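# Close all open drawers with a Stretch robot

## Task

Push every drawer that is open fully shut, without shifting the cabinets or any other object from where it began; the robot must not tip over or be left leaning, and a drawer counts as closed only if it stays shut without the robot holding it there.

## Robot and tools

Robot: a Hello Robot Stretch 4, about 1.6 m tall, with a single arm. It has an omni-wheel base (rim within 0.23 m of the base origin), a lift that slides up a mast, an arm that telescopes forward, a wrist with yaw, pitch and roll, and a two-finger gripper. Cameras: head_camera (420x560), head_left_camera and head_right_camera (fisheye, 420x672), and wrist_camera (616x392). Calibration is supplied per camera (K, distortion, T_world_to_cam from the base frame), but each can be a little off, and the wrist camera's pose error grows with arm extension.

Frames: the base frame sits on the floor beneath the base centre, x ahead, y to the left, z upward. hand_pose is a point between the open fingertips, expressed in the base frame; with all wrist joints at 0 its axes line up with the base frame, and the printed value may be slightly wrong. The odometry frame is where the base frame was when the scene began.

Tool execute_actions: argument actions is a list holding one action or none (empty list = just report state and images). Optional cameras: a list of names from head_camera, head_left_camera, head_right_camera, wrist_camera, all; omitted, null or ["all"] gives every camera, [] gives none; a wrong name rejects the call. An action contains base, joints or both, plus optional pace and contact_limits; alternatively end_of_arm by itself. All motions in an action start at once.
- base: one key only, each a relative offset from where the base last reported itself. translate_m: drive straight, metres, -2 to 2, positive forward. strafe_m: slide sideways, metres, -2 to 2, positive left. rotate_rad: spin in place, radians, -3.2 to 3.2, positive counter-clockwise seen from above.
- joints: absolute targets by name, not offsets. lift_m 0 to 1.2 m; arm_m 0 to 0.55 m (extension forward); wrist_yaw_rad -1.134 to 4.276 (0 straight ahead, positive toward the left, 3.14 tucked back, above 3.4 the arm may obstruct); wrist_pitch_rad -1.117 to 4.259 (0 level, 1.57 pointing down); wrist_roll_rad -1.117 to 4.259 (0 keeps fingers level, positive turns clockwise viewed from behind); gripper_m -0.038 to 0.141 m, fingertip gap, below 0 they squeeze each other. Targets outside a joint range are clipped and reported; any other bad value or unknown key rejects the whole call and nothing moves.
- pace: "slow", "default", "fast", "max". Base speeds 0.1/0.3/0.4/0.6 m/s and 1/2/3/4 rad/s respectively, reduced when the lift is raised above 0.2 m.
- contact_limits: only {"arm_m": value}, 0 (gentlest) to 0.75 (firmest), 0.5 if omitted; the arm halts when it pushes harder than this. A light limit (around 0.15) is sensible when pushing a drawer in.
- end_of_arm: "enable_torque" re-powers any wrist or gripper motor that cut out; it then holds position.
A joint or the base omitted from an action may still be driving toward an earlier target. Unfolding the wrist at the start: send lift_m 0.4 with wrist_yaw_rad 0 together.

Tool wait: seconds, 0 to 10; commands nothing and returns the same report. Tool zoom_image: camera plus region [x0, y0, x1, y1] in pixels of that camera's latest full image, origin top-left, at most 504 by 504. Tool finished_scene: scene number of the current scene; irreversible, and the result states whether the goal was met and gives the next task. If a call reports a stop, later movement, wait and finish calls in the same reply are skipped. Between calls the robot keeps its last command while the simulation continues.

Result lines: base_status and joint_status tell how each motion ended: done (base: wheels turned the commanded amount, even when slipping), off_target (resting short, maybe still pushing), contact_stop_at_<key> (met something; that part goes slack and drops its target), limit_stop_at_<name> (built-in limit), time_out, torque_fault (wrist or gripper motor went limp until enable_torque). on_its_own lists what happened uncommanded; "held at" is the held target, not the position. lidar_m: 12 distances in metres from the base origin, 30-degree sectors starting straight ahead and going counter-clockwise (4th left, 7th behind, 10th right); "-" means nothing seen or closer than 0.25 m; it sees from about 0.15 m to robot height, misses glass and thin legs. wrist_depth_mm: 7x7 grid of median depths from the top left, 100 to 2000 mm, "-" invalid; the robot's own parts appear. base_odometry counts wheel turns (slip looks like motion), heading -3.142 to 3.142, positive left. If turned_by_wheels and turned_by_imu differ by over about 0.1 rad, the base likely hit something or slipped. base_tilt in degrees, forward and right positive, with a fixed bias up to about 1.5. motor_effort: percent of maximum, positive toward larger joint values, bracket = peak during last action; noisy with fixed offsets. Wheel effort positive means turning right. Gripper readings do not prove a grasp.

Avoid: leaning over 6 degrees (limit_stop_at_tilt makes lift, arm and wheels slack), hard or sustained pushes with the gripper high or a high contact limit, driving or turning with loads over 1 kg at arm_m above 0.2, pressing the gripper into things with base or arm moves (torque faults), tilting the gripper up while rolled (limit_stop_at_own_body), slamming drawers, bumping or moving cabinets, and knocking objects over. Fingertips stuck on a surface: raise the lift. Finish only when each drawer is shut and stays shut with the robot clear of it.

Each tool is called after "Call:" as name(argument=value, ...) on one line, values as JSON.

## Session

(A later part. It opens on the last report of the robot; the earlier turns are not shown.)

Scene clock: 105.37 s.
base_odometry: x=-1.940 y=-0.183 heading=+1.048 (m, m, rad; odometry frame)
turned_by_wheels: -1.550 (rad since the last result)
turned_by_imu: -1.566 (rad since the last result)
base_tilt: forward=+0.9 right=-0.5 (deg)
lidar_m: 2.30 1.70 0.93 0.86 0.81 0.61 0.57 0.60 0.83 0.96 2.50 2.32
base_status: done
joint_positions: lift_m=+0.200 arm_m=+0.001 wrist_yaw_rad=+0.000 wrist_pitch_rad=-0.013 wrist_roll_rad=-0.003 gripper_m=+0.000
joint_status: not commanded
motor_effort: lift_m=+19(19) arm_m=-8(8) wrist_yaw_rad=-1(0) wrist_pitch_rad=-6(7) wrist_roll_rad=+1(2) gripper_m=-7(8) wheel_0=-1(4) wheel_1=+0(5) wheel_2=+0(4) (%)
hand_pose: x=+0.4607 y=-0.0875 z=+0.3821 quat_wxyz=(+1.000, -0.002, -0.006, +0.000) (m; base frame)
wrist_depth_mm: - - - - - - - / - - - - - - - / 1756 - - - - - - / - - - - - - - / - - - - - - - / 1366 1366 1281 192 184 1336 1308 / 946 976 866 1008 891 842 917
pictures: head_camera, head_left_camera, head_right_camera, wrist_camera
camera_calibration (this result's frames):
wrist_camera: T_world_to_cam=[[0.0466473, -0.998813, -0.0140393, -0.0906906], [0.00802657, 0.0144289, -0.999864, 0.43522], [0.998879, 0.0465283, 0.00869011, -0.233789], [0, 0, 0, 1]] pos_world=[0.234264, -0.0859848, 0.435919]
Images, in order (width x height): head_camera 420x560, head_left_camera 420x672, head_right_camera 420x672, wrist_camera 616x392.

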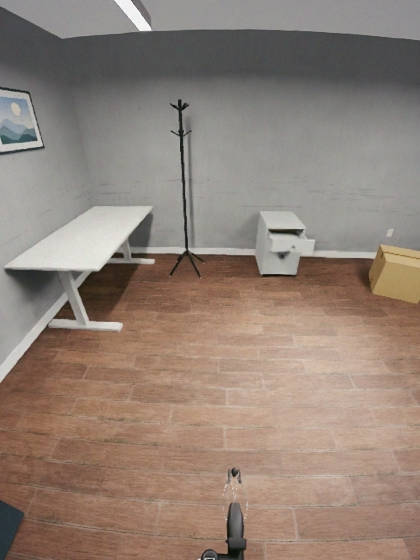

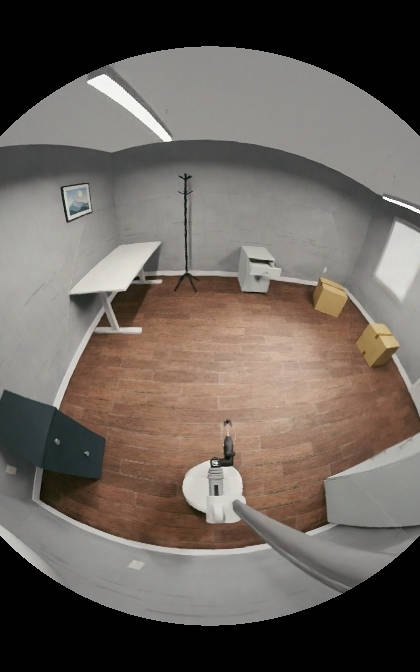

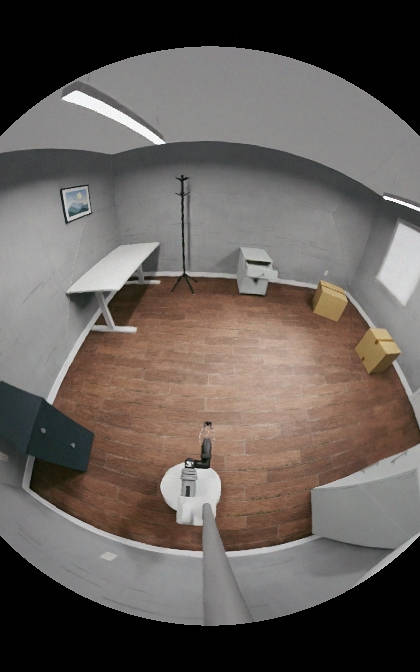

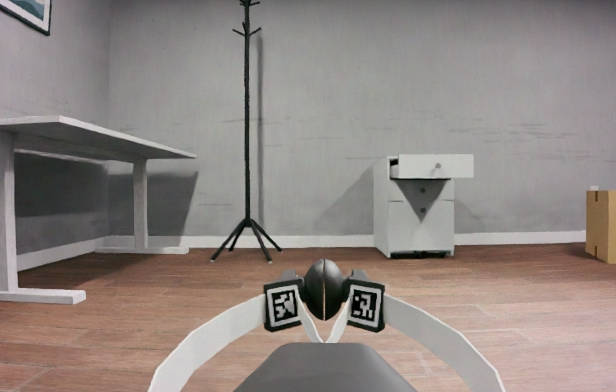

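Call:
execute_actions(actions=[{"base":{"translate_m":1.6},"joints":{"lift_m":0.43},"pace":"max"}], cameras=[])

Call:
execute_actions(actions=[{"base":{"strafe_m":-0.64},"pace":"fast"}])

Scene clock: 118.73 s.
base_odometry: x=-1.141 y=+1.203 heading=+1.048 (m, m, rad; odometry frame)
turned_by_wheels: +0.000 (rad since the last result)
turned_by_imu: -0.007 (rad since the last result)
base_tilt: forward=+0.9 right=-0.6 (deg)
lidar_m: 1.13 1.00 0.87 0.80 1.65 1.56 2.18 1.94 2.40 2.11 0.93 0.82
base_status: done
joint_positions: lift_m=+0.430 arm_m=+0.001 wrist_yaw_rad=+0.000 wrist_pitch_rad=-0.013 wrist_roll_rad=-0.003 gripper_m=+0.000
joint_status: all done
motor_effort: lift_m=+21(24) arm_m=-7(8) wrist_yaw_rad=-1(1) wrist_pitch_rad=-6(7) wrist_roll_rad=+2(2) gripper_m=-6(6) wheel_0=+1(5) wheel_1=+1(8) wheel_2=+0(15) (%)
hand_pose: x=+0.4606 y=-0.0875 z=+0.6119 quat_wxyz=(+1.000, -0.002, -0.006, +0.000) (m; base frame)
wrist_depth_mm: 1366 1336 1336 1336 1336 1308 1308 / 1366 1366 1336 1366 1336 1336 1308 / 1336 1336 1336 1308 1366 1336 1281 / 1366 1336 1336 1336 1336 1118 1205 / 1366 1336 1336 1366 1336 931 707 / 1366 1336 1336 192 183 931 707 / 1336 1336 1336 1336 1336 750 715
pictures: none
No camera images: the call's "cameras" was empty. Leave "cameras" out to get every camera's image.

Scene clock: 121.57 s.
base_odometry: x=-0.586 y=+0.884 heading=+1.048 (m, m, rad; odometry frame)
turned_by_wheels: +0.000 (rad since the last result)
turned_by_imu: +0.004 (rad since the last result)
base_tilt: forward=+1.0 right=-0.3 (deg)
lidar_m: 0.60 1.31 1.51 1.46 2.02 2.18 1.73 1.76 1.63 1.56 1.29 0.66
base_status: done
joint_positions: lift_m=+0.430 arm_m=+0.001 wrist_yaw_rad=+0.000 wrist_pitch_rad=-0.013 wrist_roll_rad=-0.003 gripper_m=+0.000
joint_status: not commanded
motor_effort: lift_m=+21(21) arm_m=-7(7) wrist_yaw_rad=-1(1) wrist_pitch_rad=-6(6) wrist_roll_rad=+1(0) gripper_m=-7(7) wheel_0=+0(11) wheel_1=-1(10) wheel_2=+1(0) (%)
hand_pose: x=+0.4606 y=-0.0875 z=+0.6119 quat_wxyz=(+1.000, -0.002, -0.006, +0.000) (m; base frame)
wrist_depth_mm: 1366 1336 1366 1308 1336 1336 1336 / 1336 1366 1366 1366 1336 1308 1308 / 1366 1336 1336 1336 1336 1308 1336 / 1366 1366 1336 1336 1366 1336 1336 / 1366 1366 430 427 430 427 1336 / 1366 1366 427 192 183 1336 1308 / 1366 1366 732 715 723 1308 1336
pictures: head_camera, head_left_camera, head_right_camera, wrist_camera
camera_calibration (this result's frames):
wrist_camera: T_world_to_cam=[[0.0466658, -0.998812, -0.0140307, -0.0874708], [0.00820643, 0.0144289, -0.999862, 0.664924], [0.998877, 0.0465442, 0.00887002, -0.235843], [0, 0, 0, 1]] pos_world=[0.234203, -0.0859838, 0.665697]
Images, in order (width x height): head_camera 420x560, head_left_camera 420x672, head_right_camera 420x672, wrist_camera 616x392.

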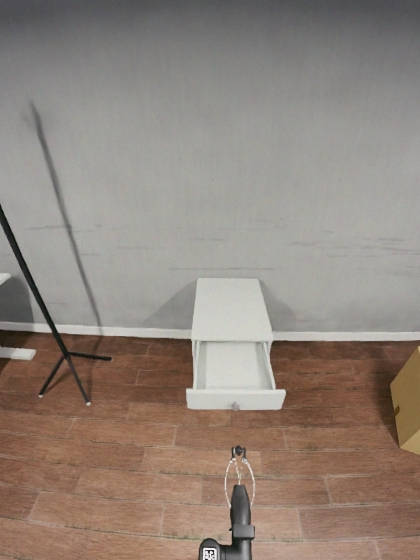

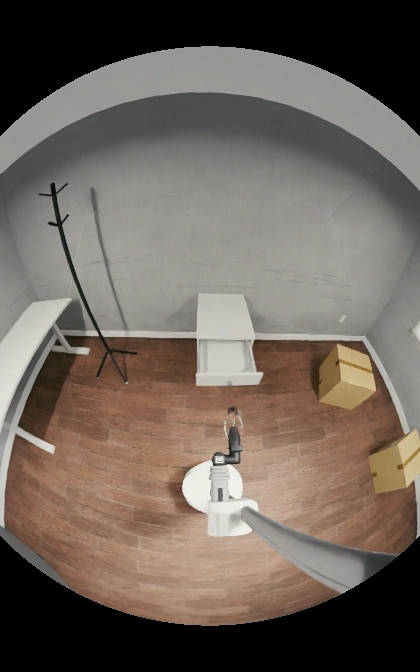

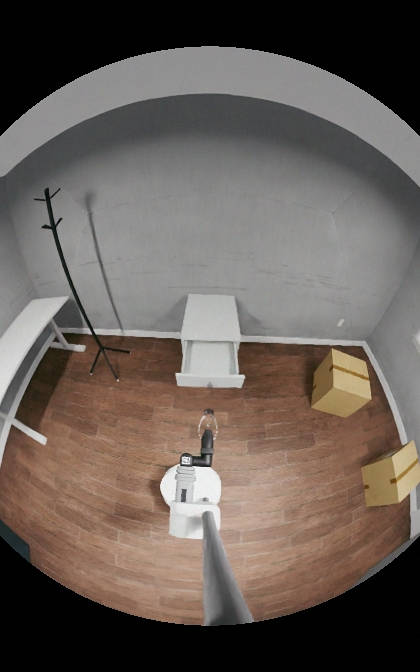

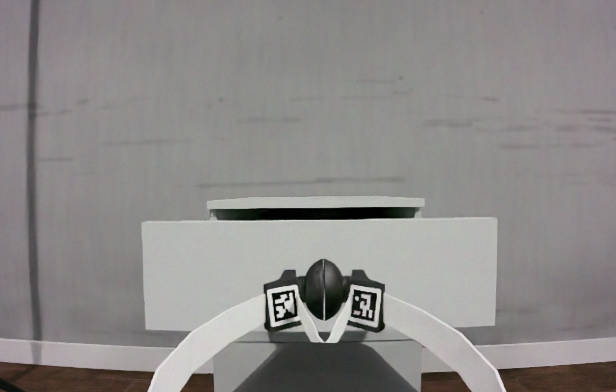

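Call:
execute_actions(actions=[{"base":{"translate_m":0.12},"joints":{"lift_m":0.395,"gripper_m":0.06}}], cameras=["head_camera","wrist_camera"])

Scene clock: 128.47 s.
base_odometry: x=-0.526 y=+0.988 heading=+1.048 (m, m, rad; odometry frame)
turned_by_wheels: +0.000 (rad since the last result)
turned_by_imu: +0.001 (rad since the last result)
base_tilt: forward=+0.9 right=-0.4 (deg)
lidar_m: 0.52 1.34 1.24 1.45 2.09 2.17 1.86 1.88 1.66 1.53 1.24 0.53
base_status: done
joint_positions: lift_m=+0.395 arm_m=+0.001 wrist_yaw_rad=+0.000 wrist_pitch_rad=-0.013 wrist_roll_rad=-0.003 gripper_m=+0.060
joint_status: all done
motor_effort: lift_m=+18(20) arm_m=-7(7) wrist_yaw_rad=-1(0) wrist_pitch_rad=-5(6) wrist_roll_rad=+2(1) gripper_m=-4(5) wheel_0=+1(5) wheel_1=+0(7) wheel_2=+1(11) (%)
hand_pose: x=+0.4606 y=-0.0875 z=+0.5772 quat_wxyz=(+1.000, -0.002, -0.006, +0.000) (m; base frame)
wrist_depth_mm: 1205 1229 1229 1229 1205 1182 1182 / 1255 1255 1229 1205 1205 1205 1205 / 1229 1229 1229 1229 1205 1205 1205 / 1229 306 306 306 306 306 1182 / 1229 307 307 306 306 307 307 / 1229 307 193 309 191 307 307 / 1229 1229 603 143 603 1182 1205
pictures: head_camera, wrist_camera
camera_calibration (this result's frames):
wrist_camera: T_world_to_cam=[[0.0466657, -0.998812, -0.014031, -0.0879575], [0.00820525, 0.0144291, -0.999862, 0.630225], [0.998877, 0.0465441, 0.00886885, -0.235534], [0, 0, 0, 1]] pos_world=[0.234203, -0.0859839, 0.630993]
Images, in order (width x height): head_camera 420x560, wrist_camera 616x392.

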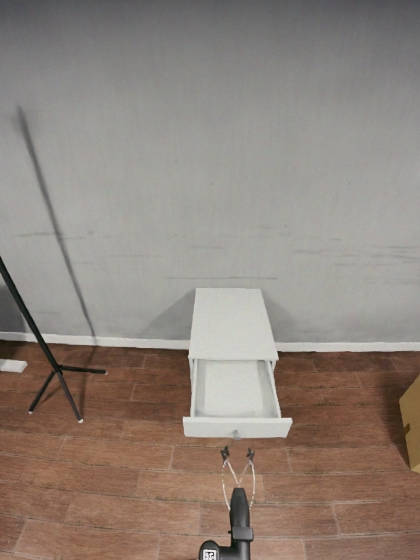

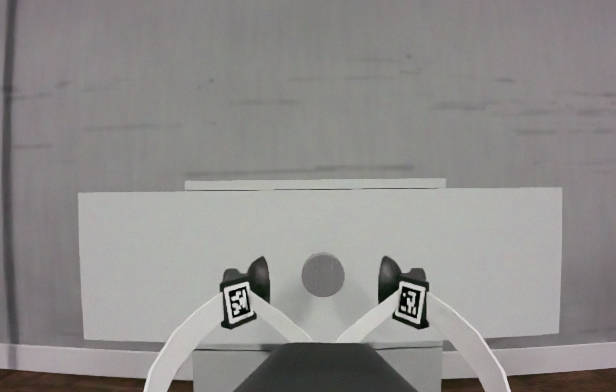

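Call:
execute_actions(actions=[{"joints":{"arm_m":0.18},"pace":"slow","contact_limits":{"arm_m":0.25}}], cameras=["head_camera","wrist_camera"])

Scene clock: 134.37 s.
base_odometry: x=-0.526 y=+0.988 heading=+1.048 (m, m, rad; odometry frame)
turned_by_wheels: +0.000 (rad since the last result)
turned_by_imu: +0.002 (rad since the last result)
base_tilt: forward=+1.0 right=-0.4 (deg)
lidar_m: 0.63 1.33 1.25 1.45 2.09 2.17 1.84 1.88 1.65 1.55 1.26 0.65
base_status: not commanded
joint_positions: lift_m=+0.395 arm_m=+0.179 wrist_yaw_rad=+0.000 wrist_pitch_rad=-0.013 wrist_roll_rad=-0.003 gripper_m=+0.060
joint_status: all done
motor_effort: lift_m=+17(17) arm_m=+8(10) wrist_yaw_rad=-1(1) wrist_pitch_rad=-5(6) wrist_roll_rad=+1(1) gripper_m=-4(4) wheel_0=+2(1) wheel_1=+1(1) wheel_2=+0(1) (%)
contact_limits: arm_m 0.25
hand_pose: x=+0.6379 y=-0.0874 z=+0.5772 quat_wxyz=(+1.000, -0.002, -0.007, +0.000) (m; base frame)
wrist_depth_mm: 1042 1042 1060 1025 1025 1025 1025 / 1042 1042 1042 1042 1025 1025 1025 / 1078 1060 1042 1042 1042 1025 1008 / 246 246 245 244 245 243 1008 / 246 246 245 245 244 245 245 / 247 246 196 215 191 244 244 / 247 246 246 142 245 245 245
pictures: head_camera, wrist_camera
camera_calibration (this result's frames):
wrist_camera: T_world_to_cam=[[0.0466874, -0.998811, -0.0140205, -0.0962447], [0.00843039, 0.0144293, -0.99986, 0.628691], [0.998874, 0.0465627, 0.00909403, -0.412759], [0, 0, 0, 1]] pos_world=[0.411488, -0.0859827, 0.631007]
Images, in order (width x height): head_camera 420x560, wrist_camera 616x392.

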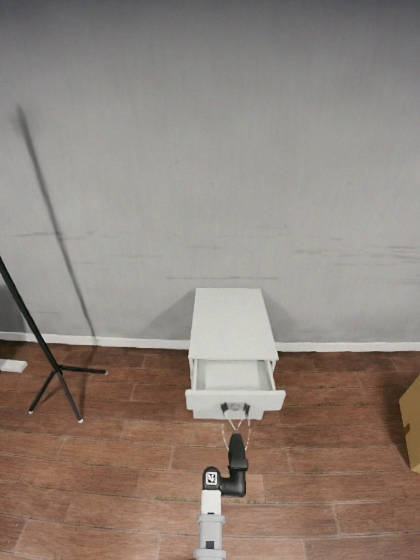

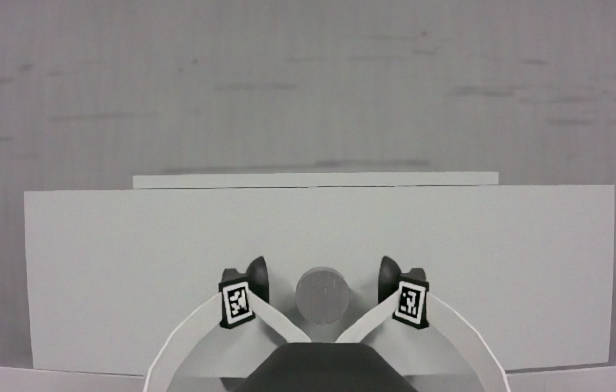

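Call:
execute_actions(actions=[{"joints":{"arm_m":0.345},"pace":"slow","contact_limits":{"arm_m":0.2}}], cameras=["head_camera","wrist_camera"])

Scene clock: 140.60 s.
base_odometry: x=-0.526 y=+0.988 heading=+1.048 (m, m, rad; odometry frame)
turned_by_wheels: +0.000 (rad since the last result)
turned_by_imu: +0.002 (rad since the last result)
base_tilt: forward=+1.0 right=-0.4 (deg)
lidar_m: 0.80 1.35 1.23 1.45 2.10 2.18 1.85 1.87 1.67 1.51 1.23 0.82
base_status: not commanded
joint_positions: lift_m=+0.395 arm_m=+0.344 wrist_yaw_rad=+0.000 wrist_pitch_rad=-0.013 wrist_roll_rad=-0.003 gripper_m=+0.060
joint_status: all done
motor_effort: lift_m=+17(17) arm_m=+8(9) wrist_yaw_rad=-3(2) wrist_pitch_rad=-5(5) wrist_roll_rad=+2(1) gripper_m=-4(3) wheel_0=+1(2) wheel_1=+1(1) wheel_2=+0(0) (%)
contact_limits: arm_m 0.2
hand_pose: x=+0.8030 y=-0.0873 z=+0.5772 quat_wxyz=(+1.000, -0.002, -0.007, +0.000) (m; base frame)
wrist_depth_mm: 878 878 866 866 854 854 854 / 866 878 866 866 866 866 866 / 878 878 878 878 866 866 854 / 256 255 255 255 255 254 254 / 256 256 256 255 255 255 255 / 257 256 194 226 191 256 255 / 258 258 257 143 256 256 256
pictures: head_camera, wrist_camera
camera_calibration (this result's frames):
wrist_camera: T_world_to_cam=[[0.0471736, -0.998788, -0.0140223, -0.1042], [0.00838039, 0.0144332, -0.999861, 0.627325], [0.998852, 0.0470495, 0.0090511, -0.577591], [0, 0, 0, 1]] pos_world=[0.576586, -0.0859525, 0.631005]
Images, in order (width x height): head_camera 420x560, wrist_camera 616x392.

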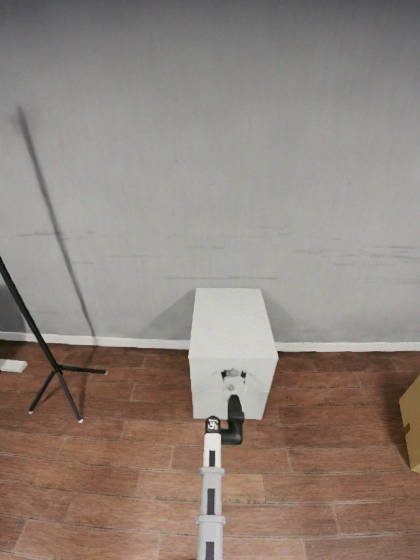

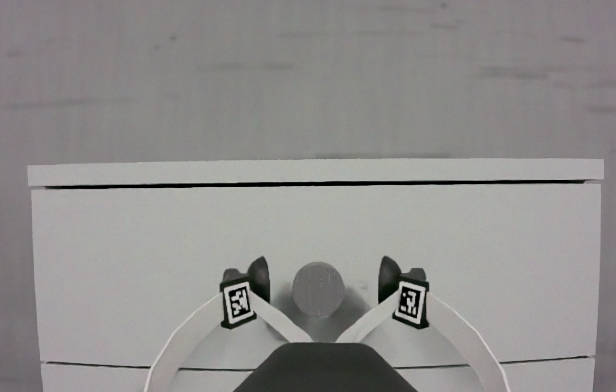

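Call:
execute_actions(actions=[{"joints":{"arm_m":0.25,"lift_m":0.33}}])

Scene clock: 146.70 s.
base_odometry: x=-0.526 y=+0.988 heading=+1.048 (m, m, rad; odometry frame)
turned_by_wheels: +0.000 (rad since the last result)
turned_by_imu: +0.002 (rad since the last result)
base_tilt: forward=+1.0 right=-0.4 (deg)
lidar_m: 0.79 1.33 1.24 1.45 2.08 2.18 1.83 1.85 1.67 1.56 1.25 0.83
base_status: not commanded
joint_positions: lift_m=+0.330 arm_m=+0.251 wrist_yaw_rad=+0.000 wrist_pitch_rad=-0.013 wrist_roll_rad=-0.003 gripper_m=+0.060
joint_status: all done
motor_effort: lift_m=+17(18) arm_m=-8(8) wrist_yaw_rad=-1(2) wrist_pitch_rad=-6(6) wrist_roll_rad=+1(1) gripper_m=-4(4) wheel_0=+2(2) wheel_1=+1(1) wheel_2=+0(0) (%)
hand_pose: x=+0.7107 y=-0.0874 z=+0.5121 quat_wxyz=(+1.000, -0.002, -0.006, +0.000) (m; base frame)
wrist_depth_mm: 976 976 976 960 960 946 946 / 976 976 960 960 960 946 946 / 960 349 347 347 347 345 960 / 976 349 347 347 347 347 960 / 976 347 347 347 347 349 946 / 976 351 194 349 191 347 960 / 991 351 351 143 351 347 946
pictures: head_camera, head_left_camera, head_right_camera, wrist_camera
camera_calibration (this result's frames):
wrist_camera: T_world_to_cam=[[0.0468179, -0.998805, -0.014039, -0.1006], [0.00803001, 0.0144303, -0.999864, 0.563243], [0.998871, 0.0466987, 0.008696, -0.484665], [0, 0, 0, 1]] pos_world=[0.484305, -0.0859743, 0.565969]
Images, in order (width x height): head_camera 420x560, head_left_camera 420x672, head_right_camera 420x672, wrist_camera 616x392.

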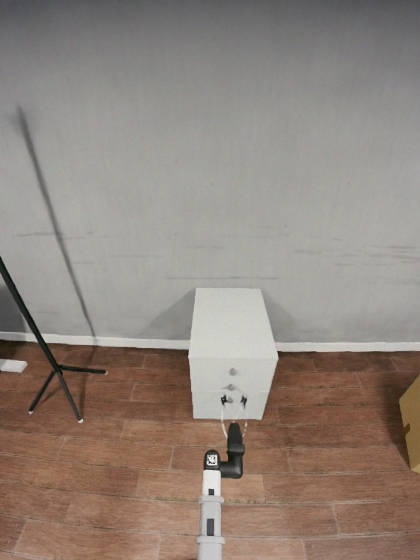

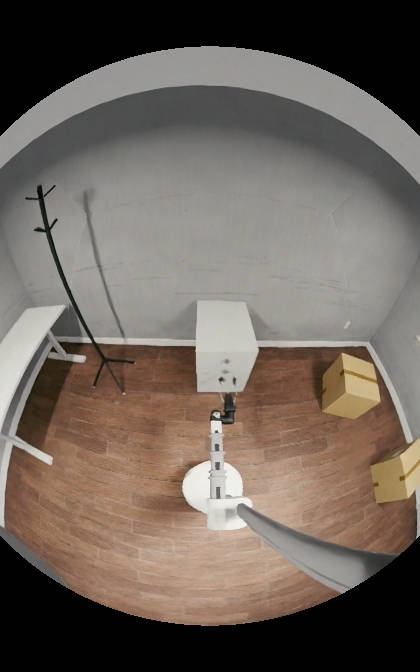

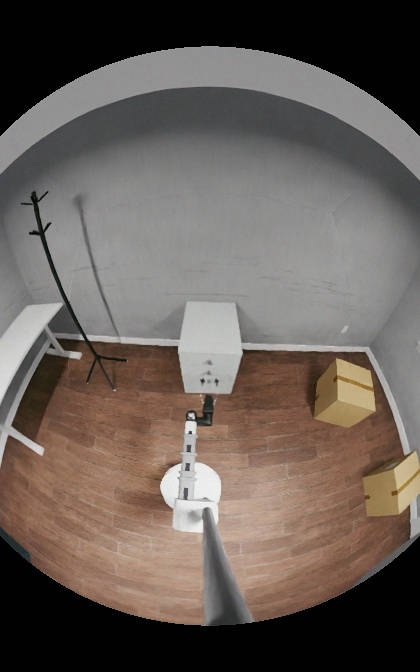

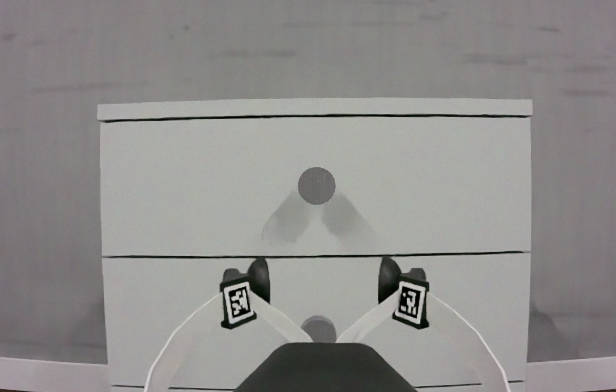

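Call:
finished_scene(scene=1)

The scene is finished: the task was done.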